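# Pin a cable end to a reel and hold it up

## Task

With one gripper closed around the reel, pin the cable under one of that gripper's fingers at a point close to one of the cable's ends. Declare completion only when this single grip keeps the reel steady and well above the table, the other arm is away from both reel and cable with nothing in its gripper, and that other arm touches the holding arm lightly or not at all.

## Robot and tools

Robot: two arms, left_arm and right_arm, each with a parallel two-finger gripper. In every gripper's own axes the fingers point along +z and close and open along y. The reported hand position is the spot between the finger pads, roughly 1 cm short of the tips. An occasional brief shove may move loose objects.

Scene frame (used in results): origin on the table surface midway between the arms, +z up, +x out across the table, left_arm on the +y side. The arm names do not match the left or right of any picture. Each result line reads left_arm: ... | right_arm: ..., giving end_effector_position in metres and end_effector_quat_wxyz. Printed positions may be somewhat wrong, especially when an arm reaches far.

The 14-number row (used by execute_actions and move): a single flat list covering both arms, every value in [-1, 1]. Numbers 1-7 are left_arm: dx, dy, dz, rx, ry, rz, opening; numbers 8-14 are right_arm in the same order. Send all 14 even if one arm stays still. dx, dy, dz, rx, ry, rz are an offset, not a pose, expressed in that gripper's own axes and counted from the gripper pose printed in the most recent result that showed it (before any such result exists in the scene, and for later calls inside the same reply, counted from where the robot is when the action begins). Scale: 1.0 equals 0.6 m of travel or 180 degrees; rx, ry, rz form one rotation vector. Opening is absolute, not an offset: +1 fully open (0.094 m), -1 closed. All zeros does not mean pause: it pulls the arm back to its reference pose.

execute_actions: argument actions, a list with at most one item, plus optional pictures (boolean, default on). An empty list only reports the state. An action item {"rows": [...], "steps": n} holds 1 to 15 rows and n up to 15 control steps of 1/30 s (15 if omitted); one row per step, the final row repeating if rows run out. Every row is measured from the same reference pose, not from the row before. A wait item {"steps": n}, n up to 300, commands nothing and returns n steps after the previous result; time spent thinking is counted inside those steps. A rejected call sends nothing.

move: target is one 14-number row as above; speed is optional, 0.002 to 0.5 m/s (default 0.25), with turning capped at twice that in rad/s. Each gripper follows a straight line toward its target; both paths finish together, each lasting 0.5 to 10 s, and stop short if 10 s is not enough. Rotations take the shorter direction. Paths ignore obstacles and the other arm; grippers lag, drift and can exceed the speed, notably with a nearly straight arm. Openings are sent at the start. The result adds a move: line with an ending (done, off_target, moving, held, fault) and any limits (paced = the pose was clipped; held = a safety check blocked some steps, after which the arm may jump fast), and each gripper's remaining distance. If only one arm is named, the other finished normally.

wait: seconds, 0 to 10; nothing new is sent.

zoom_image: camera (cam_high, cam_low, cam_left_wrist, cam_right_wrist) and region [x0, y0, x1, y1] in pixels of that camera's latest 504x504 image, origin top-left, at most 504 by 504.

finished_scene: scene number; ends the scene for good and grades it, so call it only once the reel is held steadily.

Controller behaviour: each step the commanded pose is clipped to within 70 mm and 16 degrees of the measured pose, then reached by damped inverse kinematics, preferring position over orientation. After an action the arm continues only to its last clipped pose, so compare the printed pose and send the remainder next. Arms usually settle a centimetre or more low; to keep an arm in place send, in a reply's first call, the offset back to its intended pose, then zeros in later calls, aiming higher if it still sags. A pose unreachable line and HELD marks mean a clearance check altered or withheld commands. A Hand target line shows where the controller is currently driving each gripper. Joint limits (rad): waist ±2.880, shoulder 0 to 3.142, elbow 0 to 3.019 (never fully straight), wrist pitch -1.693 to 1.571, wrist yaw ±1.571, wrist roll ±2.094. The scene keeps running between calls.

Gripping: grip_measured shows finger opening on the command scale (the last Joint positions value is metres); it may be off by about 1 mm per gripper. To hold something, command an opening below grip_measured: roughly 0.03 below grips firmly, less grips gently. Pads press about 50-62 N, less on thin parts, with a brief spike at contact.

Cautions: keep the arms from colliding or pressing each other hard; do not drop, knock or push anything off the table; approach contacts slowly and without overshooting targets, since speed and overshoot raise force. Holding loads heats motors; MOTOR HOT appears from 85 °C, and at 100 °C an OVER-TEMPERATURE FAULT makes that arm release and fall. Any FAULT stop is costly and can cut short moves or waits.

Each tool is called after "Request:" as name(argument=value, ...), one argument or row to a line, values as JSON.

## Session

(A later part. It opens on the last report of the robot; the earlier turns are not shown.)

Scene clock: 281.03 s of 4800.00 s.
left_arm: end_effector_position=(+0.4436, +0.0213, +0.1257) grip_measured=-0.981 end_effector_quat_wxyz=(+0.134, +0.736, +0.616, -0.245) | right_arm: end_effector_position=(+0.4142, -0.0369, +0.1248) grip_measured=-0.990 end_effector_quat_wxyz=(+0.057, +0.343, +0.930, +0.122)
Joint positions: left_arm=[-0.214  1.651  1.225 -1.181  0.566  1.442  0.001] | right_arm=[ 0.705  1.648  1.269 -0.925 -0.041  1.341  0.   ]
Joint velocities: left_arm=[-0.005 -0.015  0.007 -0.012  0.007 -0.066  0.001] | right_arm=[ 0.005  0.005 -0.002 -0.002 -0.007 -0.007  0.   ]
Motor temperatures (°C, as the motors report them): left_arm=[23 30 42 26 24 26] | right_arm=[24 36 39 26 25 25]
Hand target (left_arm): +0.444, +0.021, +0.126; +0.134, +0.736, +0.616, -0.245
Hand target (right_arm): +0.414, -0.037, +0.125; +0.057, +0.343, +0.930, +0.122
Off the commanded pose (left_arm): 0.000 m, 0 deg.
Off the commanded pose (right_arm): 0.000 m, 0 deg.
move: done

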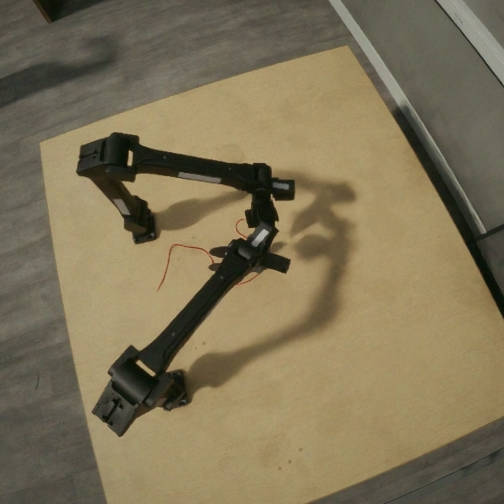

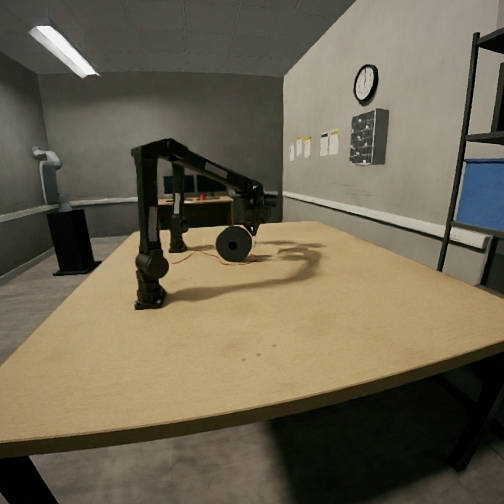

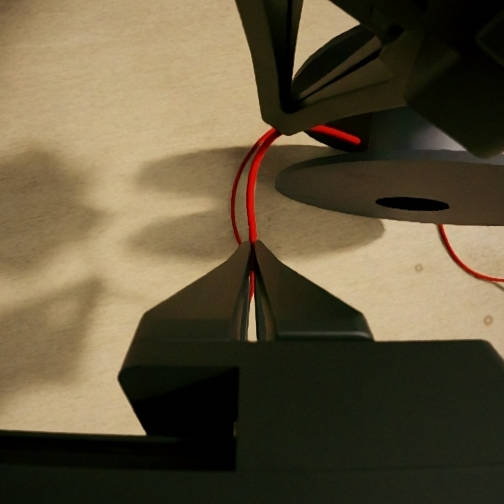

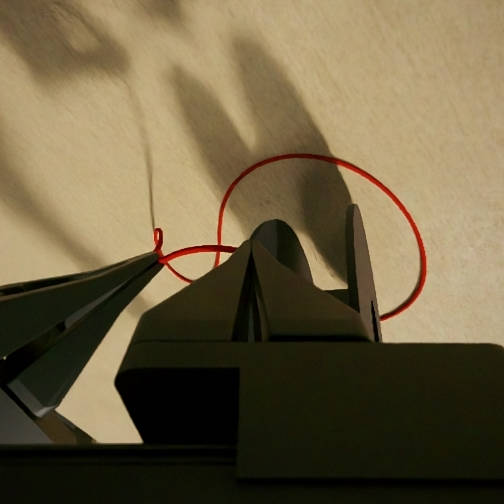

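Request:
move(
  target=[0, -0.07, -0.03, 0, 0, 0, -1, 0.08, -0.015, -0.08, 0, 0, 0, 0.1],
  speed=0.06,
)

Request:
move(
  target=[0, 0, 0, 0, 0, 0, -1, 0, 0, 0.08, 0, 0, 0, 0.1],
  speed=0.05,
)

Request:
move(
  target=[0, 0, 0, 0, 0, 0, -1, 0, 0, 0, 0, 0, 0, -1],
  speed=0.05,
)

Scene clock: 293.20 s of 4800.00 s.
left_arm: end_effector_position=(+0.4098, +0.0343, +0.1450) grip_measured=-0.981 end_effector_quat_wxyz=(+0.137, +0.738, +0.615, -0.244) | right_arm: end_effector_position=(+0.3700, -0.0183, +0.1700) grip_measured=+0.098 end_effector_quat_wxyz=(+0.064, +0.337, +0.930, +0.133)
Joint positions: left_arm=[-0.21   1.54   1.144 -1.208  0.566  1.45   0.001] | right_arm=[ 0.793  1.539  1.258 -0.995 -0.017  1.414  0.052]
Joint velocities: left_arm=[-0.005 -0.015 -0.012  0.007  0.037  0.022  0.   ] | right_arm=[-0.005  0.005  0.002  0.012 -0.022  0.007 -0.   ]
Motor temperatures (°C, as the motors report them): left_arm=[23 30 42 26 24 26] | right_arm=[24 37 39 26 25 25]
Hand target (left_arm): +0.406, +0.039, +0.144; +0.134, +0.736, +0.616, -0.245
Hand target (right_arm): +0.363, -0.022, +0.166; +0.059, +0.342, +0.930, +0.121
Off the commanded pose (left_arm): 0.006 m, 0 deg.
Off the commanded pose (right_arm): 0.008 m, 2 deg.
After step 180, 4.67 s passed at rest.
move: done

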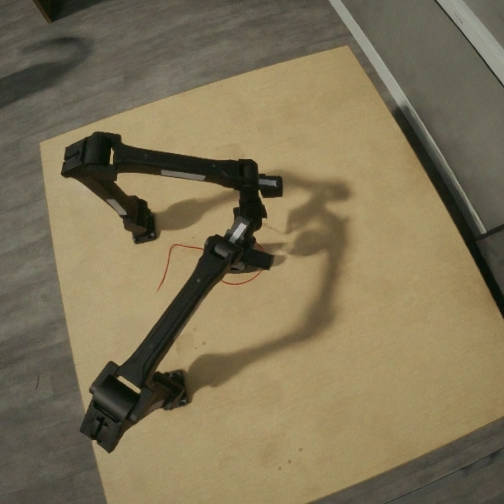

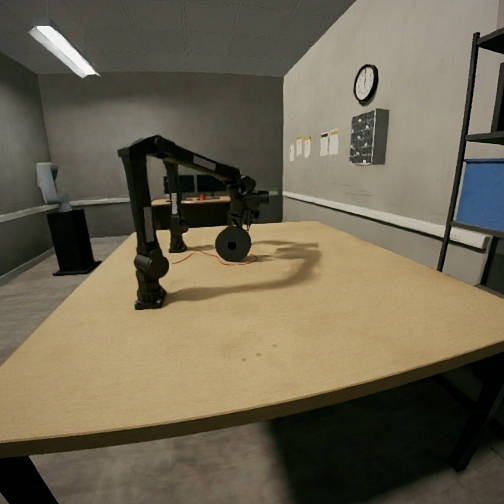

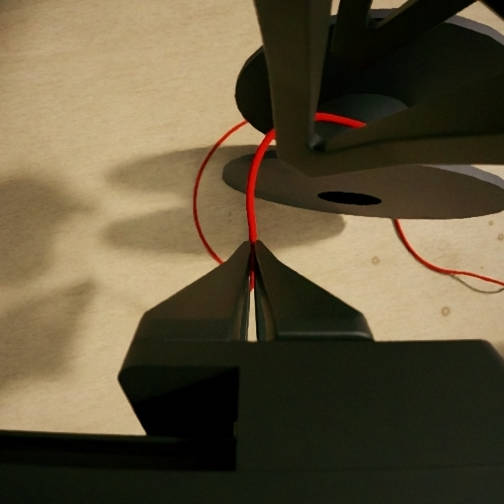

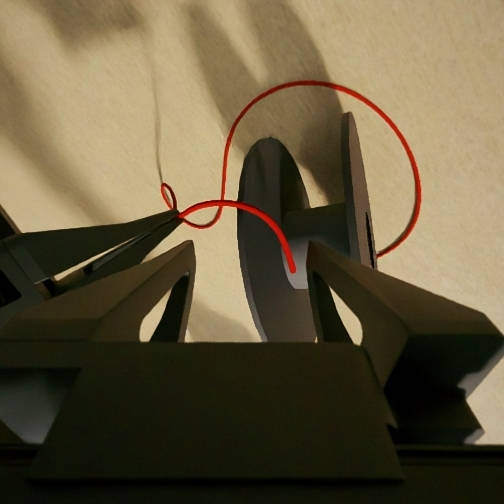

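Scene clock: 294.40 s of 4800.00 s.
left_arm: end_effector_position=(+0.4100, +0.0346, +0.1446) grip_measured=-0.981 end_effector_quat_wxyz=(+0.137, +0.737, +0.615, -0.244) | right_arm: end_effector_position=(+0.3801, -0.0094, +0.1438) grip_measured=+0.098 end_effector_quat_wxyz=(+0.069, +0.336, +0.929, +0.142)
Joint positions: left_arm=[-0.209  1.541  1.144 -1.208  0.566  1.449  0.001] | right_arm=[ 0.793  1.583  1.233 -0.906 -0.017  1.414  0.052]
Joint velocities: left_arm=[-0.005 -0.005  0.002 -0.012 -0.081 -0.037  0.   ] | right_arm=[-0.005 -0.005 -0.032 -0.007 -0.051 -0.022 -0.   ]
Motor temperatures (°C, as the motors report them): left_arm=[23 30 42 26 24 26] | right_arm=[24 37 39 26 25 25]
Hand target (left_arm): +0.410, +0.034, +0.145; +0.137, +0.738, +0.615, -0.244
Hand target (right_arm): +0.380, -0.009, +0.125; +0.064, +0.337, +0.930, +0.132
Off the commanded pose (left_arm): 0.001 m, 0 deg.
Off the commanded pose (right_arm): 0.020 m, 1 deg.
move: off_target (right_arm)

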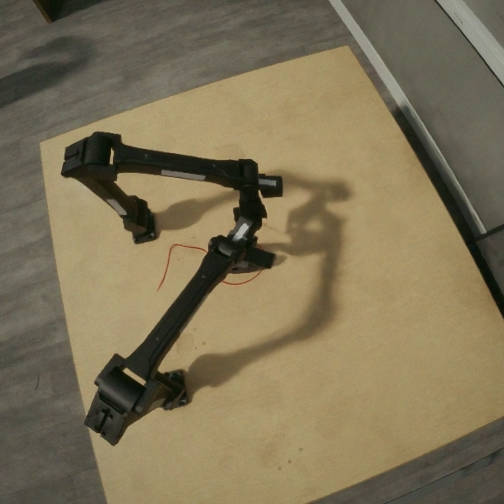

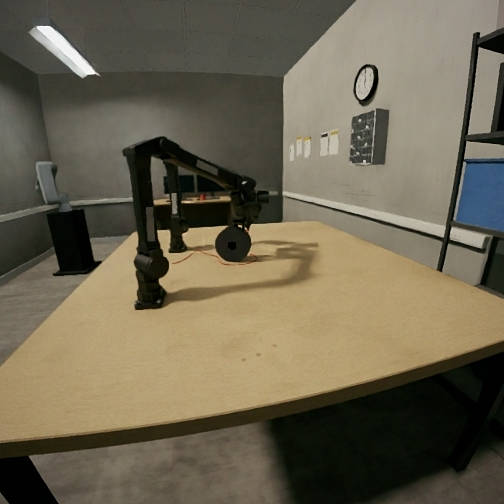

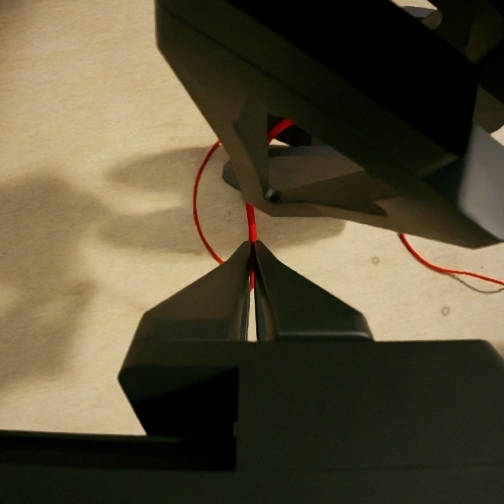

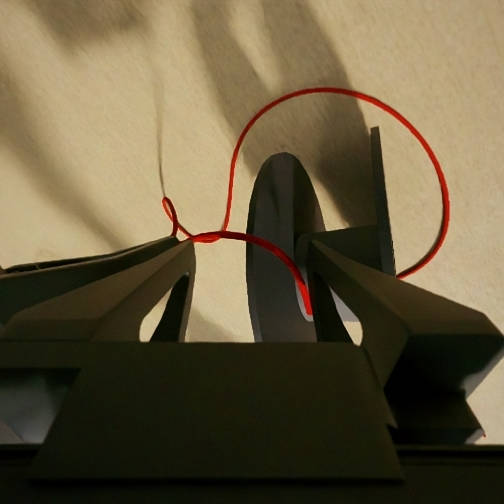

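Scene clock: 294.90 s of 4800.00 s.
left_arm: end_effector_position=(+0.4100, +0.0346, +0.1446) grip_measured=-0.981 end_effector_quat_wxyz=(+0.137, +0.737, +0.615, -0.244) | right_arm: end_effector_position=(+0.3823, -0.0111, +0.1509) grip_measured=-0.966 end_effector_quat_wxyz=(+0.074, +0.337, +0.927, +0.147)
Joint positions: left_arm=[-0.209  1.541  1.144 -1.208  0.566  1.449  0.001] | right_arm=[ 0.789  1.57   1.235 -0.905 -0.013  1.413  0.002]
Joint velocities: left_arm=[ 0.005  0.005  0.002 -0.007 -0.037 -0.066  0.   ] | right_arm=[-0.024 -0.024  0.012 -0.012  0.022  0.066  0.   ]
Motor temperatures (°C, as the motors report them): left_arm=[23 30 42 26 24 26] | right_arm=[24 37 39 26 25 25]
Hand target (left_arm): +0.410, +0.035, +0.145; +0.137, +0.737, +0.615, -0.244
Hand target (right_arm): +0.380, -0.009, +0.144; +0.069, +0.336, +0.929, +0.142
Off the commanded pose (left_arm): 0.000 m, 0 deg.
Off the commanded pose (right_arm): 0.008 m, 1 deg.
move: done

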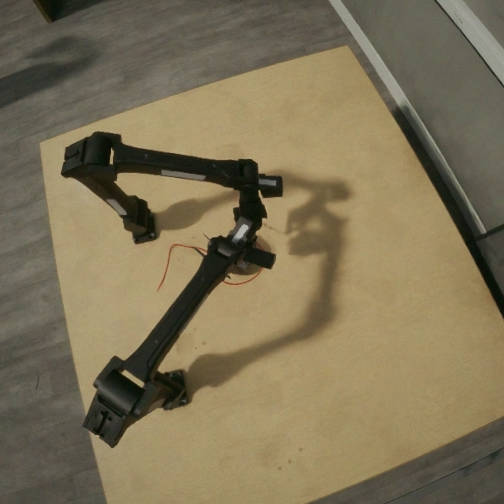

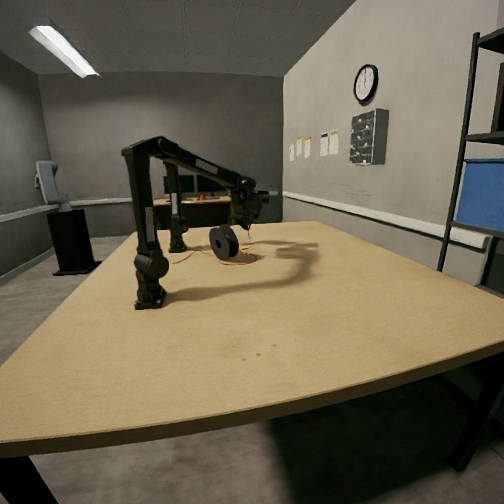

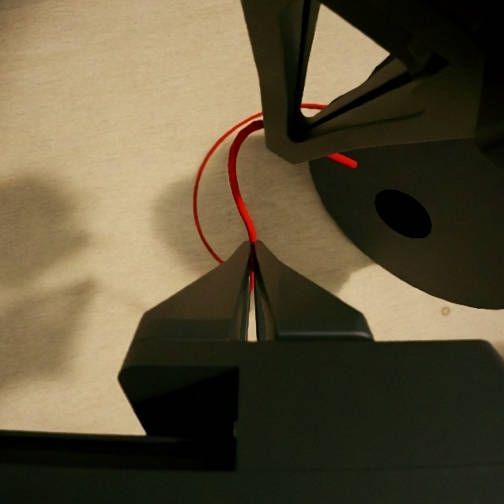

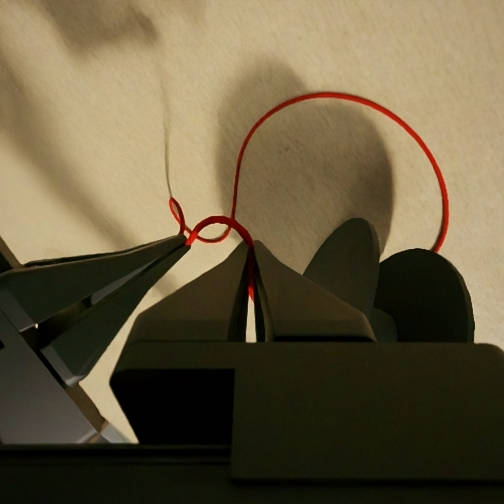

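Request:
move(
  target=[0, 0, -0.08, 0, 0, 0, -1, 0, 0, -0.2, 0.09, 0, 0, 0.1],
  speed=0.1,
)

Scene clock: 304.60 s of 4800.00 s.
left_arm: end_effector_position=(+0.4014, +0.0598, +0.1640) grip_measured=-0.981 end_effector_quat_wxyz=(+0.115, +0.731, +0.620, -0.260) | right_arm: end_effector_position=(+0.3462, -0.0484, +0.2548) grip_measured=+0.098 end_effector_quat_wxyz=(+0.022, +0.342, +0.939, +0.011)
Joint positions: left_arm=[-0.156  1.522  1.173 -1.345  0.566  1.512  0.001] | right_arm=[ 0.794  1.562  1.537 -1.505  0.029  1.416  0.052]
Joint velocities: left_arm=[-0.015 -0.015 -0.012 -0.002  0.037  0.037 -0.001] | right_arm=[ 0.005 -0.005  0.002 -0.022 -0.007 -0.022 -0.001]
Motor temperatures (°C, as the motors report them): left_arm=[23 30 43 26 24 26] | right_arm=[24 36 40 26 25 25]
Hand target (left_arm): +0.418, +0.059, +0.185; +0.137, +0.737, +0.615, -0.244
Hand target (right_arm): +0.352, -0.039, +0.265; +0.027, +0.344, +0.938, +0.015
Off the commanded pose (left_arm): 0.028 m, 3 deg.
Off the commanded pose (right_arm): 0.016 m, 1 deg.
move: off_target (left_arm, right_arm)

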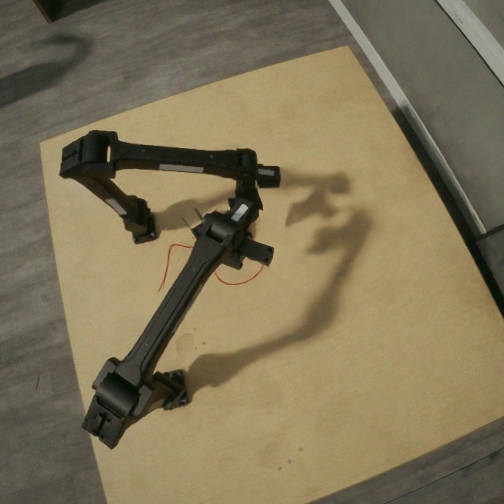

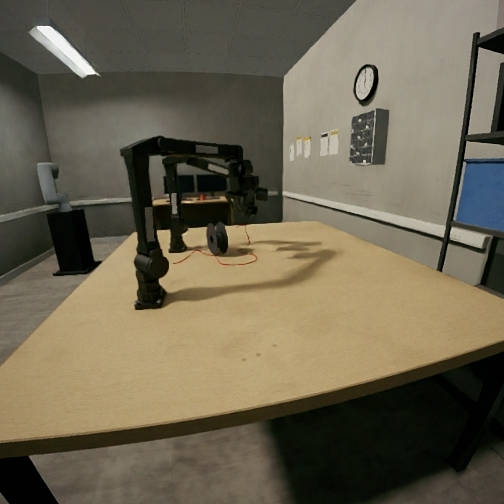

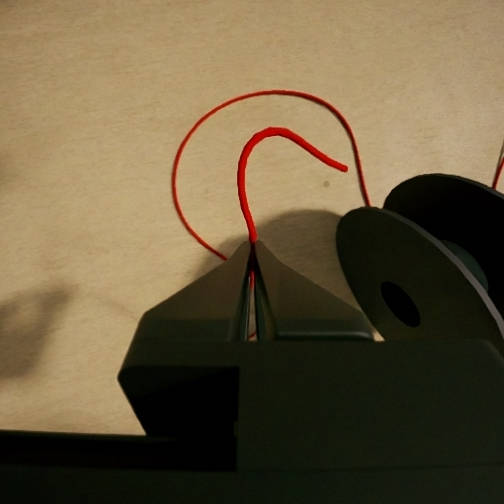

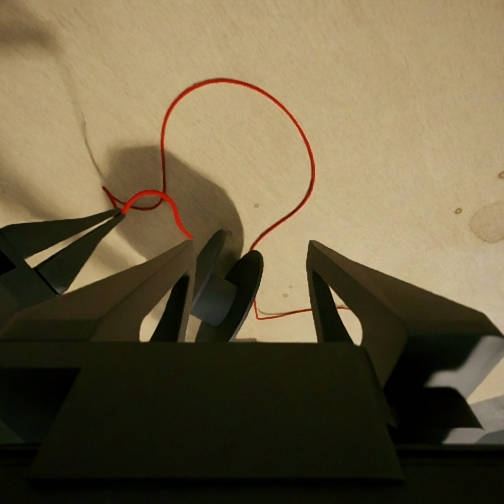

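Request:
move(
  target=[0.08, -0.1, -0.03, 0, 0, 0, -1, 0.1, 0.05, 0.08, 0, 0, 0.11, 0.1],
  speed=0.08,
)

Scene clock: 313.97 s of 4800.00 s.
left_arm: end_effector_position=(+0.3573, +0.1175, +0.1625) grip_measured=-0.981 end_effector_quat_wxyz=(+0.119, +0.731, +0.619, -0.261) | right_arm: end_effector_position=(+0.3218, +0.0084, +0.2199) grip_measured=+0.098 end_effector_quat_wxyz=(+0.022, +0.494, +0.869, +0.020)
Joint positions: left_arm=[-0.032  1.397  1.031 -1.4    0.551  1.657  0.001] | right_arm=[ 0.914  1.621  1.516 -1.419  0.034  1.871  0.052]
Joint velocities: left_arm=[-0.005  0.005  0.012 -0.007 -0.007  0.007 -0.001] | right_arm=[-0.005 -0.015 -0.002 -0.012 -0.066  0.022  0.001]
Motor temperatures (°C, as the motors report them): left_arm=[23 30 44 26 24 26] | right_arm=[24 36 41 26 25 25]
Hand target (left_arm): +0.352, +0.121, +0.162; +0.116, +0.731, +0.620, -0.261
Hand target (right_arm): +0.323, +0.013, +0.206; +0.022, +0.498, +0.867, +0.014
Off the commanded pose (left_arm): 0.007 m, 0 deg.
Off the commanded pose (right_arm): 0.015 m, 1 deg.
After step 180, 0.83 s passed at rest.
move: off_target (right_arm)

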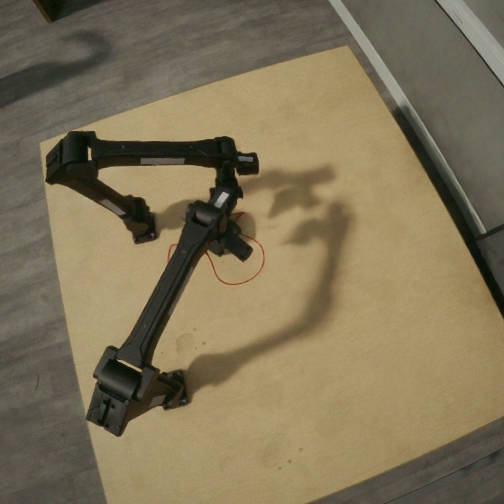

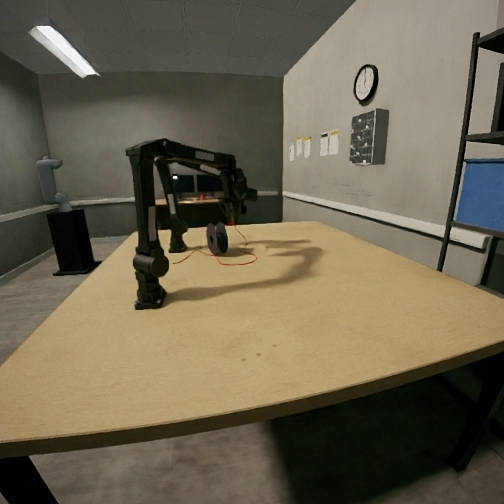

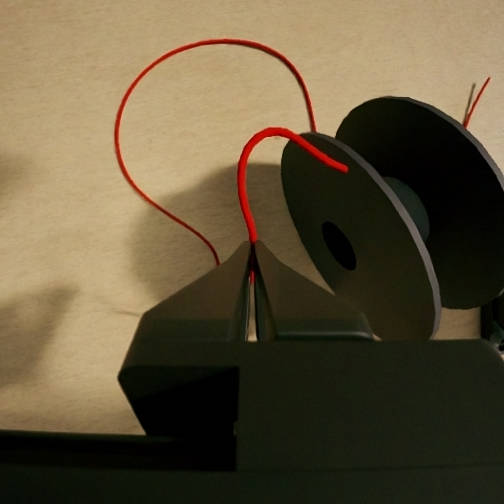

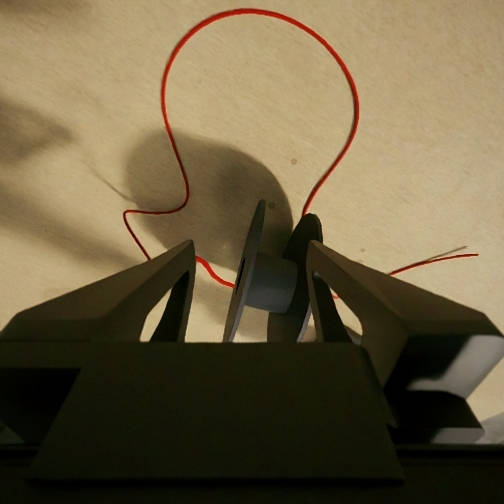

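Request:
execute_actions(
  actions=[],
)

Scene clock: 331.33 s of 4800.00 s.
left_arm: end_effector_position=(+0.3573, +0.1175, +0.1625) grip_measured=-0.981 end_effector_quat_wxyz=(+0.119, +0.731, +0.619, -0.261) | right_arm: end_effector_position=(+0.3218, +0.0084, +0.2199) grip_measured=+0.098 end_effector_quat_wxyz=(+0.022, +0.495, +0.868, +0.020)
Joint positions: left_arm=[-0.032  1.397  1.031 -1.4    0.551  1.658  0.001] | right_arm=[ 0.914  1.621  1.516 -1.419  0.034  1.875  0.052]
Joint velocities: left_arm=[-0.005  0.005 -0.007  0.007  0.022  0.007 -0.   ] | right_arm=[ 0.005 -0.005  0.022  0.012  0.007 -0.022  0.   ]
Motor temperatures (°C, as the motors report them): left_arm=[23 29 42 26 24 26] | right_arm=[24 36 40 26 25 25]
Hand target (left_arm): +0.352, +0.121, +0.162; +0.116, +0.731, +0.620, -0.261
Hand target (right_arm): +0.323, +0.013, +0.206; +0.022, +0.498, +0.867, +0.014
Off the commanded pose (left_arm): 0.007 m, 0 deg.
Off the commanded pose (right_arm): 0.015 m, 1 deg.
Steps of this call (steps 1 to 180: nothing new was sent; then 11.37 s passed at rest). Readings (end_effector_position):
1: left_arm (+0.3573, +0.1175, +0.1625) | right_arm (+0.3218, +0.0084, +0.2199)
2: left_arm (+0.3573, +0.1175, +0.1625) | right_arm (+0.3218, +0.0084, +0.2199)
4: left_arm (+0.3573, +0.1175, +0.1625) | right_arm (+0.3218, +0.0084, +0.2199)
8: left_arm (+0.3573, +0.1175, +0.1625) | right_arm (+0.3218, +0.0084, +0.2199)
180: the state above

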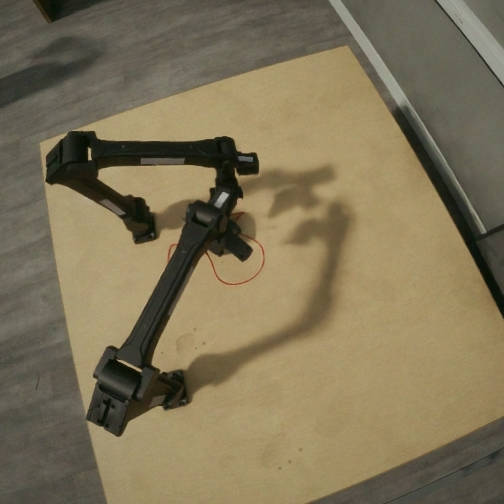

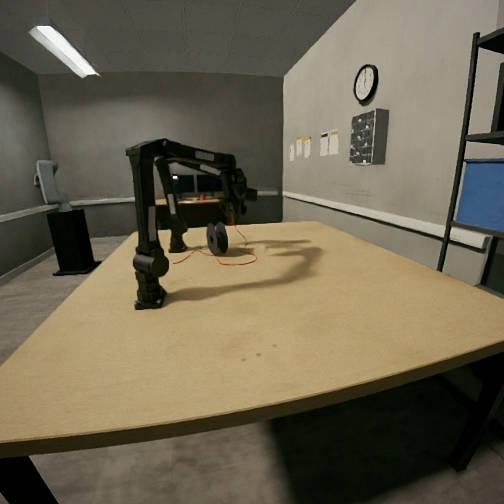

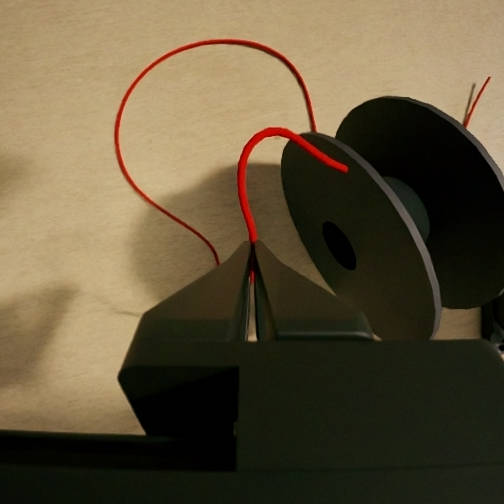

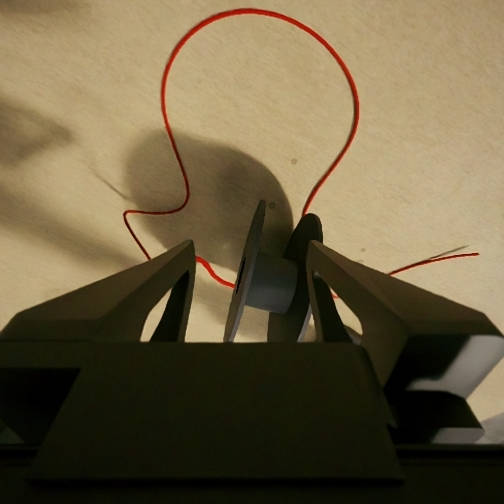

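Request:
move(
  target=[0,0,0,0,0,0,-1, 0.03,0,0.06,0,0,0.05,0.1],
  speed=0.08,
)

Scene clock: 344.67 s of 4800.00 s.
left_arm: end_effector_position=(+0.3573, +0.1175, +0.1625) grip_measured=-0.981 end_effector_quat_wxyz=(+0.119, +0.731, +0.619, -0.261) | right_arm: end_effector_position=(+0.3152, +0.0197, +0.1971) grip_measured=+0.098 end_effector_quat_wxyz=(+0.020, +0.558, +0.829, +0.026)
Joint positions: left_arm=[-0.032  1.397  1.031 -1.4    0.551  1.658  0.001] | right_arm=[ 0.939  1.633  1.471 -1.352  0.034  2.047  0.052]
Joint velocities: left_arm=[-0.015  0.005 -0.012 -0.007 -0.081  0.007  0.001] | right_arm=[ 0.005 -0.005 -0.007 -0.002 -0.007  0.007  0.001]
Motor temperatures (°C, as the motors report them): left_arm=[23 29 42 26 24 26] | right_arm=[24 36 39 26 25 25]
Hand target (left_arm): +0.357, +0.117, +0.162; +0.119, +0.731, +0.619, -0.261
Hand target (right_arm): +0.315, +0.024, +0.184; +0.021, +0.562, +0.827, +0.021
Off the commanded pose (left_arm): 0.000 m, 0 deg.
Off the commanded pose (right_arm): 0.014 m, 1 deg.
After step 180, 5.97 s passed at rest.
move: off_target (right_arm)

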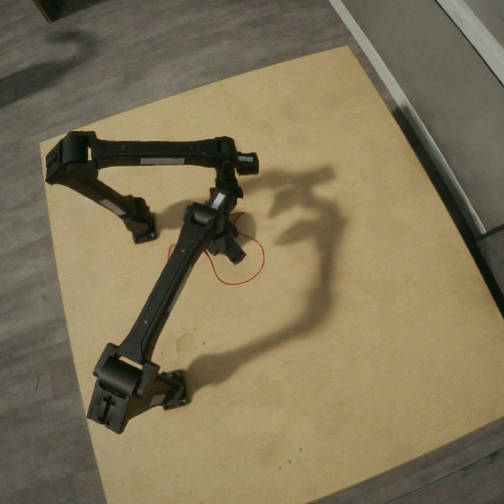

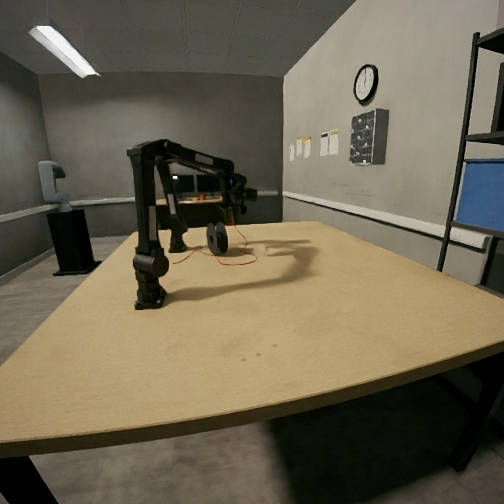

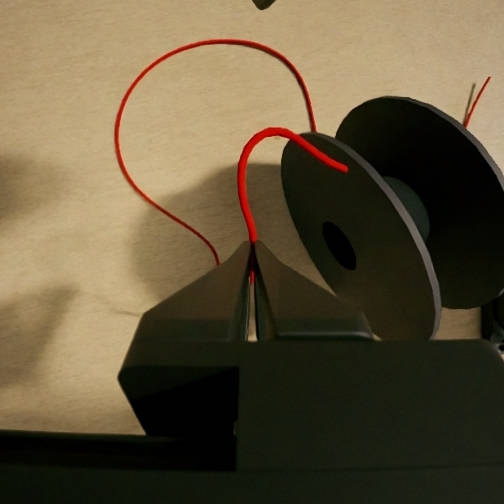

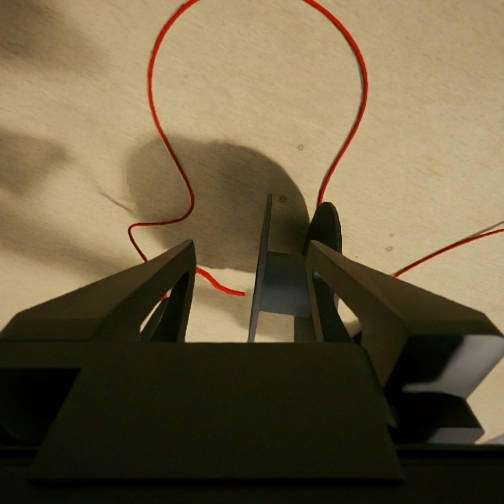

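Request:
move(
  target=[0,0,0,0,0,0,-1, 0.055,0,0.0,0,0,0,0.1],
  speed=0.08,
)

Scene clock: 375.13 s of 4800.00 s.
left_arm: end_effector_position=(+0.3573, +0.1175, +0.1625) grip_measured=-0.981 end_effector_quat_wxyz=(+0.119, +0.731, +0.619, -0.261) | right_arm: end_effector_position=(+0.2941, +0.0387, +0.1877) grip_measured=+0.098 end_effector_quat_wxyz=(+0.018, +0.550, +0.835, +0.017)
Joint positions: left_arm=[-0.032  1.397  1.031 -1.4    0.551  1.658  0.001] | right_arm=[ 0.995  1.653  1.471 -1.352  0.034  2.084  0.052]
Joint velocities: left_arm=[-0.015 -0.005  0.007 -0.002  0.007 -0.022 -0.   ] | right_arm=[-0.015 -0.015  0.007 -0.007 -0.007  0.037  0.   ]
Motor temperatures (°C, as the motors report them): left_arm=[23 29 42 26 24 26] | right_arm=[24 36 39 26 25 25]
Hand target (left_arm): +0.357, +0.117, +0.162; +0.119, +0.731, +0.619, -0.261
Hand target (right_arm): +0.303, +0.050, +0.197; +0.020, +0.555, +0.831, +0.027
Off the commanded pose (left_arm): 0.000 m, 0 deg.
Off the commanded pose (right_arm): 0.017 m, 2 deg.
joint sent to its limit (right arm) — the command would take joint 6 (wrist roll) past its upper limit, so that joint was sent only as far as its limit.
After step 180, 23.60 s passed at rest.
move: off_target (right_arm)

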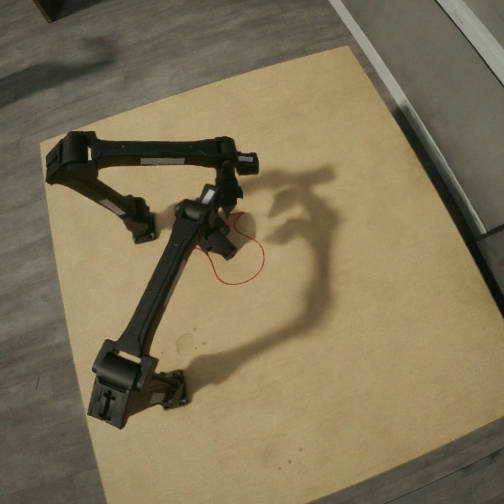

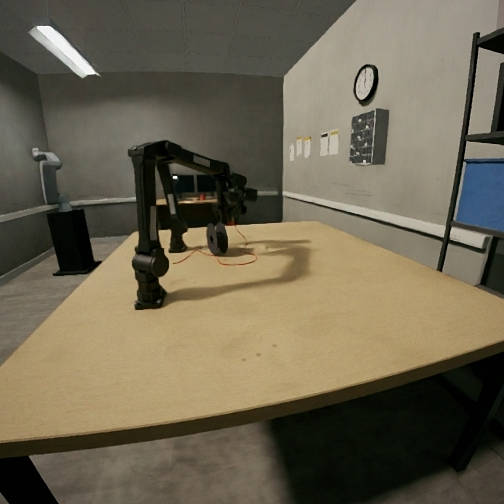

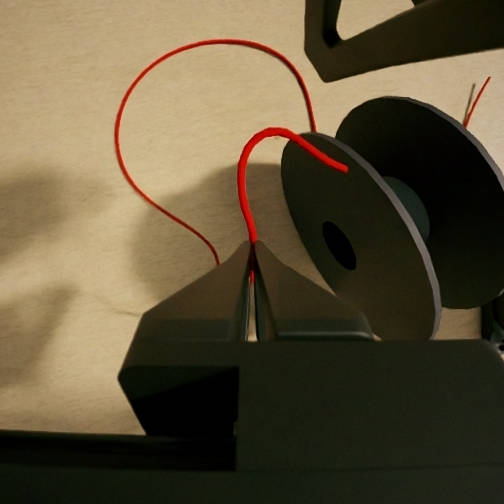

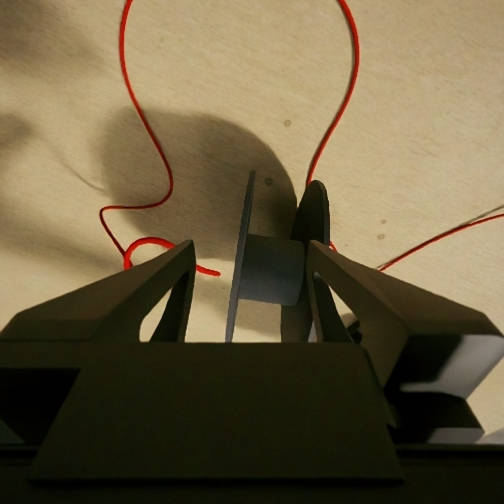

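Request:
move(
  target=[0,0,0,0,0,0,-1, 0.035,0.02,-0.01,0,0,0,0.1],
  speed=0.08,
)

Scene clock: 383.90 s of 4800.00 s.
left_arm: end_effector_position=(+0.3573, +0.1175, +0.1625) grip_measured=-0.981 end_effector_quat_wxyz=(+0.119, +0.731, +0.619, -0.261) | right_arm: end_effector_position=(+0.2906, +0.0491, +0.1843) grip_measured=+0.098 end_effector_quat_wxyz=(+0.018, +0.543, +0.840, +0.010)
Joint positions: left_arm=[-0.032  1.397  1.031 -1.4    0.551  1.658  0.001] | right_arm=[ 1.013  1.679  1.496 -1.365  0.034  2.084  0.052]
Joint velocities: left_arm=[-0.005  0.015  0.027  0.012  0.037 -0.007 -0.001] | right_arm=[-0.005 -0.015 -0.002  0.007 -0.037  0.022  0.   ]
Motor temperatures (°C, as the motors report them): left_arm=[23 29 42 26 24 26] | right_arm=[24 36 42 26 25 25]
Hand target (left_arm): +0.357, +0.117, +0.162; +0.119, +0.731, +0.619, -0.261
Hand target (right_arm): +0.296, +0.062, +0.195; +0.017, +0.546, +0.837, +0.018
Off the commanded pose (left_arm): 0.000 m, 0 deg.
Off the commanded pose (right_arm): 0.018 m, 1 deg.
joint sent to its limit (right arm) — the command would take joint 6 (wrist roll) past its upper limit, so that joint was sent only as far as its limit.
After step 180, 2.00 s passed at rest.
move: off_target (right_arm)

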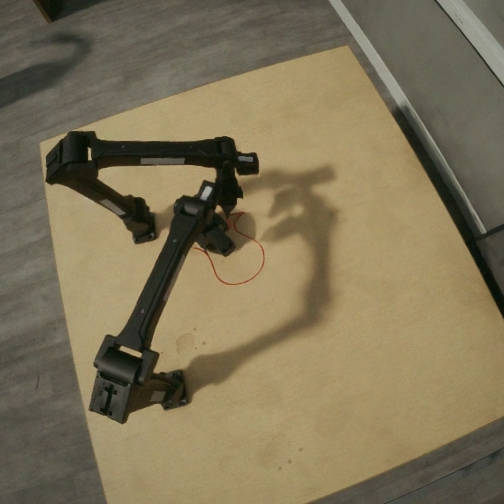

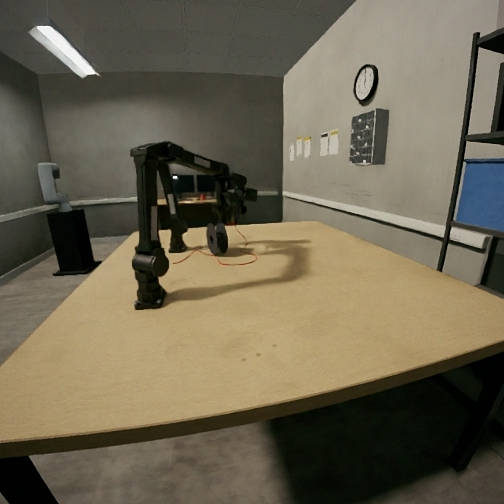

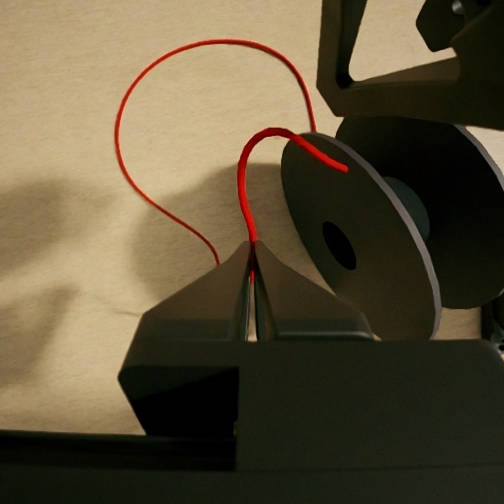

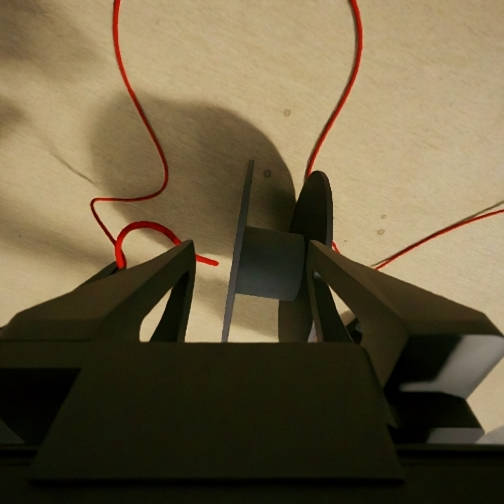

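Request:
move(
  target=[0,0,0,0,0,0,-1, 0.035,0.045,-0.02,0,0,0,0.1],
  speed=0.08,
)

Scene clock: 389.80 s of 4800.00 s.
left_arm: end_effector_position=(+0.3573, +0.1175, +0.1625) grip_measured=-0.981 end_effector_quat_wxyz=(+0.119, +0.731, +0.619, -0.261) | right_arm: end_effector_position=(+0.3015, +0.0661, +0.1891) grip_measured=+0.098 end_effector_quat_wxyz=(+0.017, +0.542, +0.840, +0.004)
Joint positions: left_arm=[-0.032  1.397  1.031 -1.4    0.551  1.658  0.001] | right_arm=[ 1.015  1.736  1.584 -1.408  0.034  2.084  0.052]
Joint velocities: left_arm=[ 0.015 -0.024  0.002  0.007 -0.007  0.022 -0.001] | right_arm=[ 0.005 -0.015  0.017 -0.022  0.037 -0.037  0.   ]
Motor temperatures (°C, as the motors report them): left_arm=[23 29 42 26 24 26] | right_arm=[24 36 43 26 25 25]
Hand target (left_arm): +0.357, +0.117, +0.162; +0.119, +0.731, +0.619, -0.261
Hand target (right_arm): +0.306, +0.079, +0.198; +0.018, +0.543, +0.840, +0.011
Off the commanded pose (left_arm): 0.000 m, 0 deg.
Off the commanded pose (right_arm): 0.016 m, 1 deg.
move: off_target (right_arm)

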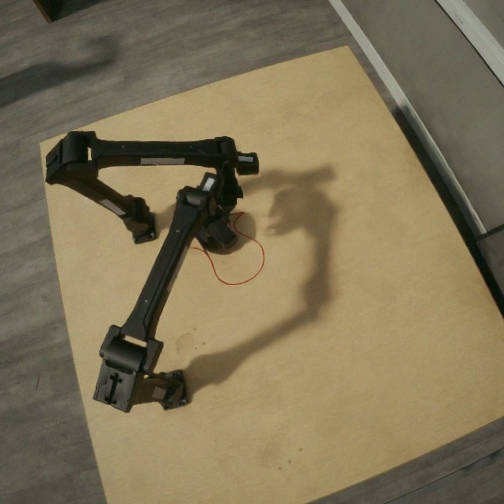

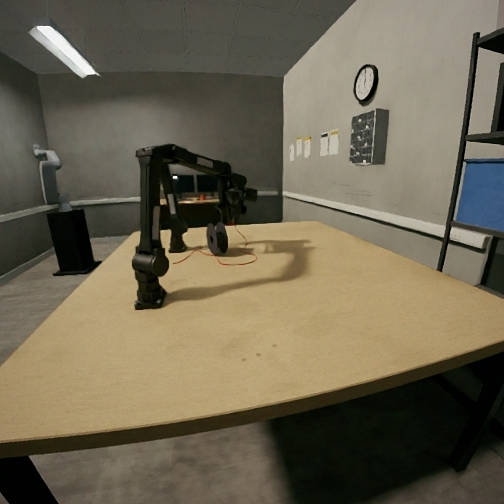

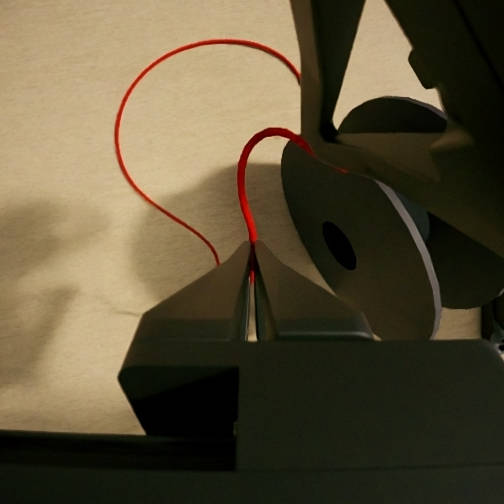

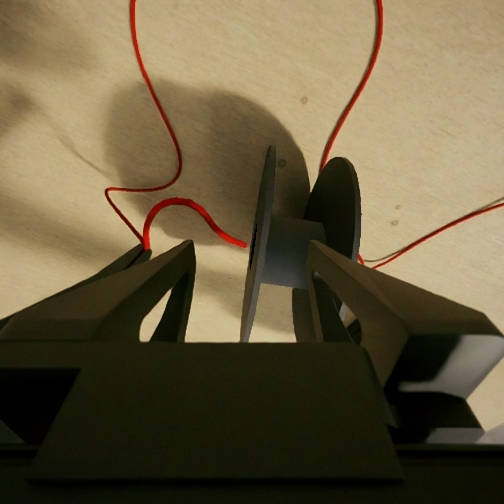

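Request:
move(
  target=[0,0,0,0,0,0,-1, 0.017,0.016,0.075,0,0,0,0.1],
  speed=0.05,
)

Scene clock: 404.67 s of 4800.00 s.
left_arm: end_effector_position=(+0.3573, +0.1174, +0.1623) grip_measured=-0.981 end_effector_quat_wxyz=(+0.119, +0.731, +0.620, -0.261) | right_arm: end_effector_position=(+0.3081, +0.0776, +0.1672) grip_measured=+0.098 end_effector_quat_wxyz=(+0.018, +0.541, +0.841, +0.018)
Joint positions: left_arm=[-0.032  1.397  1.031 -1.4    0.551  1.656  0.001] | right_arm=[ 1.018  1.763  1.562 -1.33   0.034  2.084  0.052]
Joint velocities: left_arm=[-0.005 -0.005  0.022 -0.007 -0.022  0.022  0.   ] | right_arm=[ 0.015 -0.005 -0.007  0.002 -0.095  0.037  0.   ]
Motor temperatures (°C, as the motors report them): left_arm=[23 29 42 26 24 26] | right_arm=[24 36 45 26 25 25]
Hand target (left_arm): +0.357, +0.117, +0.163; +0.119, +0.731, +0.619, -0.261
Hand target (right_arm): +0.308, +0.079, +0.145; +0.017, +0.542, +0.840, +0.005
Off the commanded pose (left_arm): 0.000 m, 0 deg.
Off the commanded pose (right_arm): 0.023 m, 2 deg.
After step 180, 7.67 s passed at rest.
move: off_target (right_arm)

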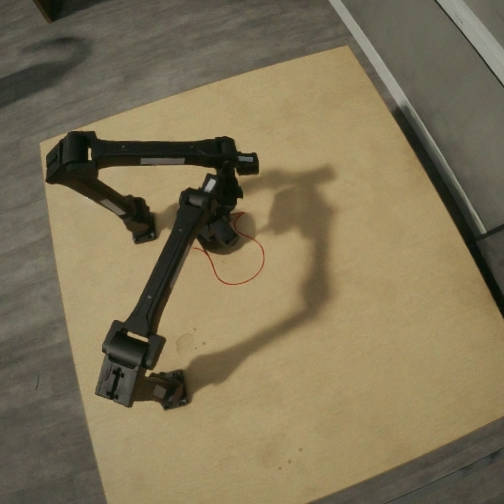

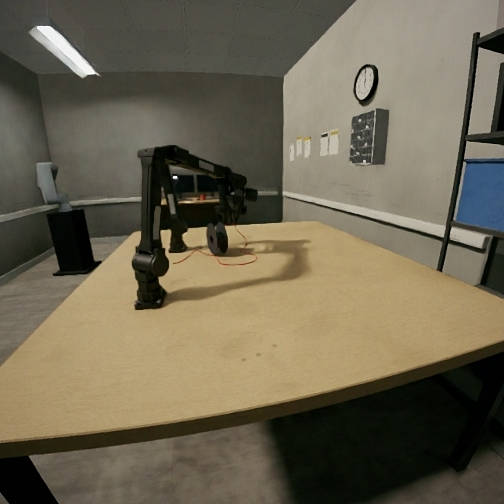

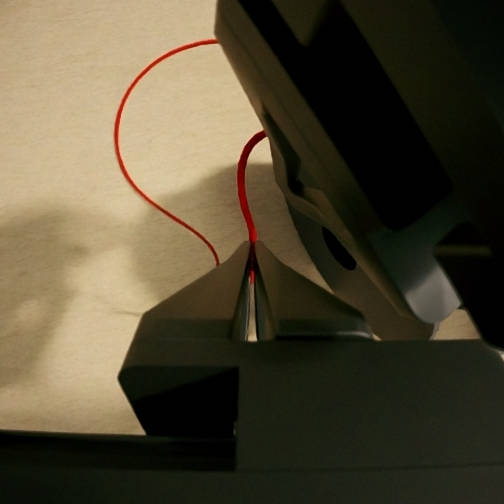

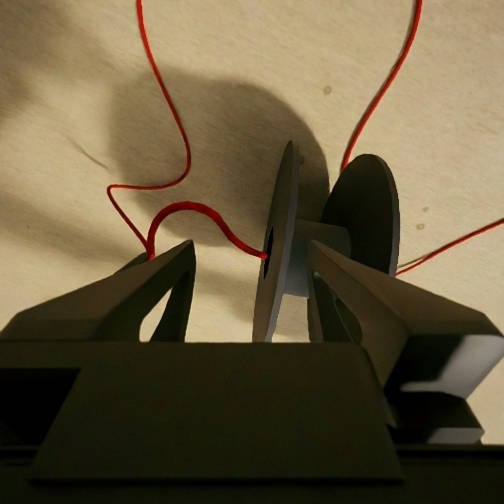

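Request:
move(
  target=[0,0,0,0,0,0,-1, -0.005,-0.035,0.0,0,0,0,0.1],
  speed=0.05,
)

Scene clock: 413.73 s of 4800.00 s.
left_arm: end_effector_position=(+0.3573, +0.1174, +0.1623) grip_measured=-0.981 end_effector_quat_wxyz=(+0.119, +0.731, +0.620, -0.261) | right_arm: end_effector_position=(+0.2928, +0.0626, +0.1650) grip_measured=+0.098 end_effector_quat_wxyz=(+0.017, +0.538, +0.843, +0.010)
Joint positions: left_arm=[-0.032  1.397  1.031 -1.4    0.551  1.656  0.001] | right_arm=[ 1.025  1.721  1.499 -1.328  0.034  2.084  0.052]
Joint velocities: left_arm=[-0.015 -0.005  0.002 -0.007  0.022  0.037 -0.001] | right_arm=[ 0.005 -0.005 -0.017  0.032 -0.066 -0.007  0.   ]
Motor temperatures (°C, as the motors report them): left_arm=[23 29 42 26 24 26] | right_arm=[24 36 42 26 25 25]
Hand target (left_arm): +0.357, +0.117, +0.162; +0.119, +0.731, +0.620, -0.261
Hand target (right_arm): +0.290, +0.066, +0.165; +0.018, +0.540, +0.841, +0.018
Off the commanded pose (left_arm): 0.000 m, 0 deg.
Off the commanded pose (right_arm): 0.004 m, 1 deg.
joint sent to its limit (right arm) — the command would take joint 6 (wrist roll) past its upper limit, so that joint was sent only as far as its limit.
After step 180, 2.33 s passed at rest.
move: done

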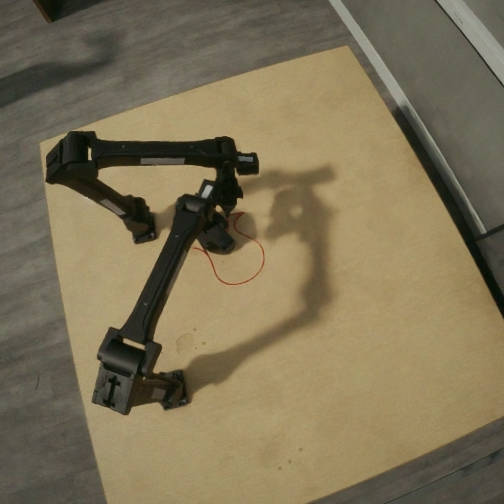

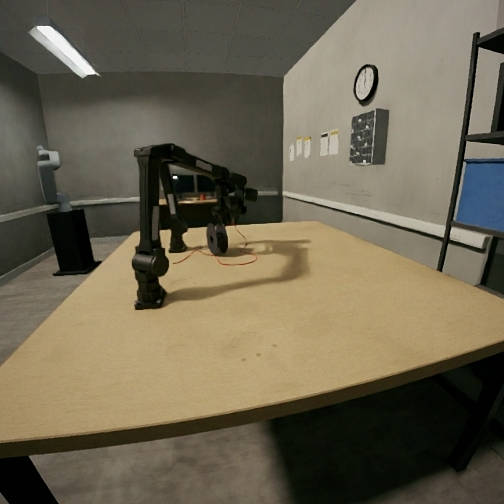

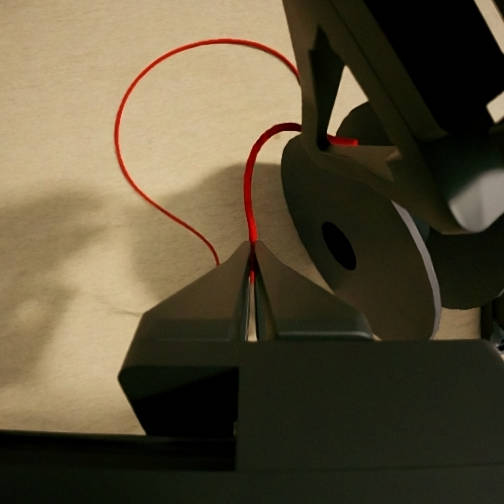

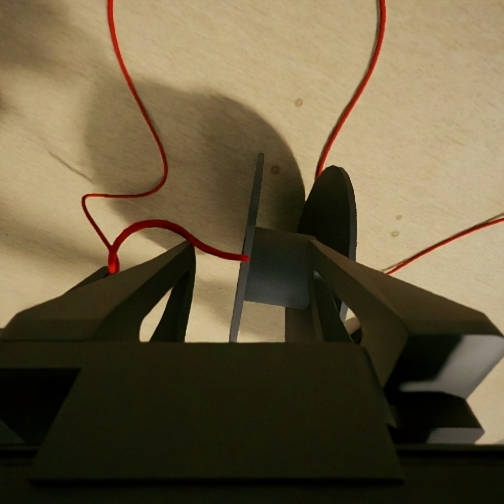

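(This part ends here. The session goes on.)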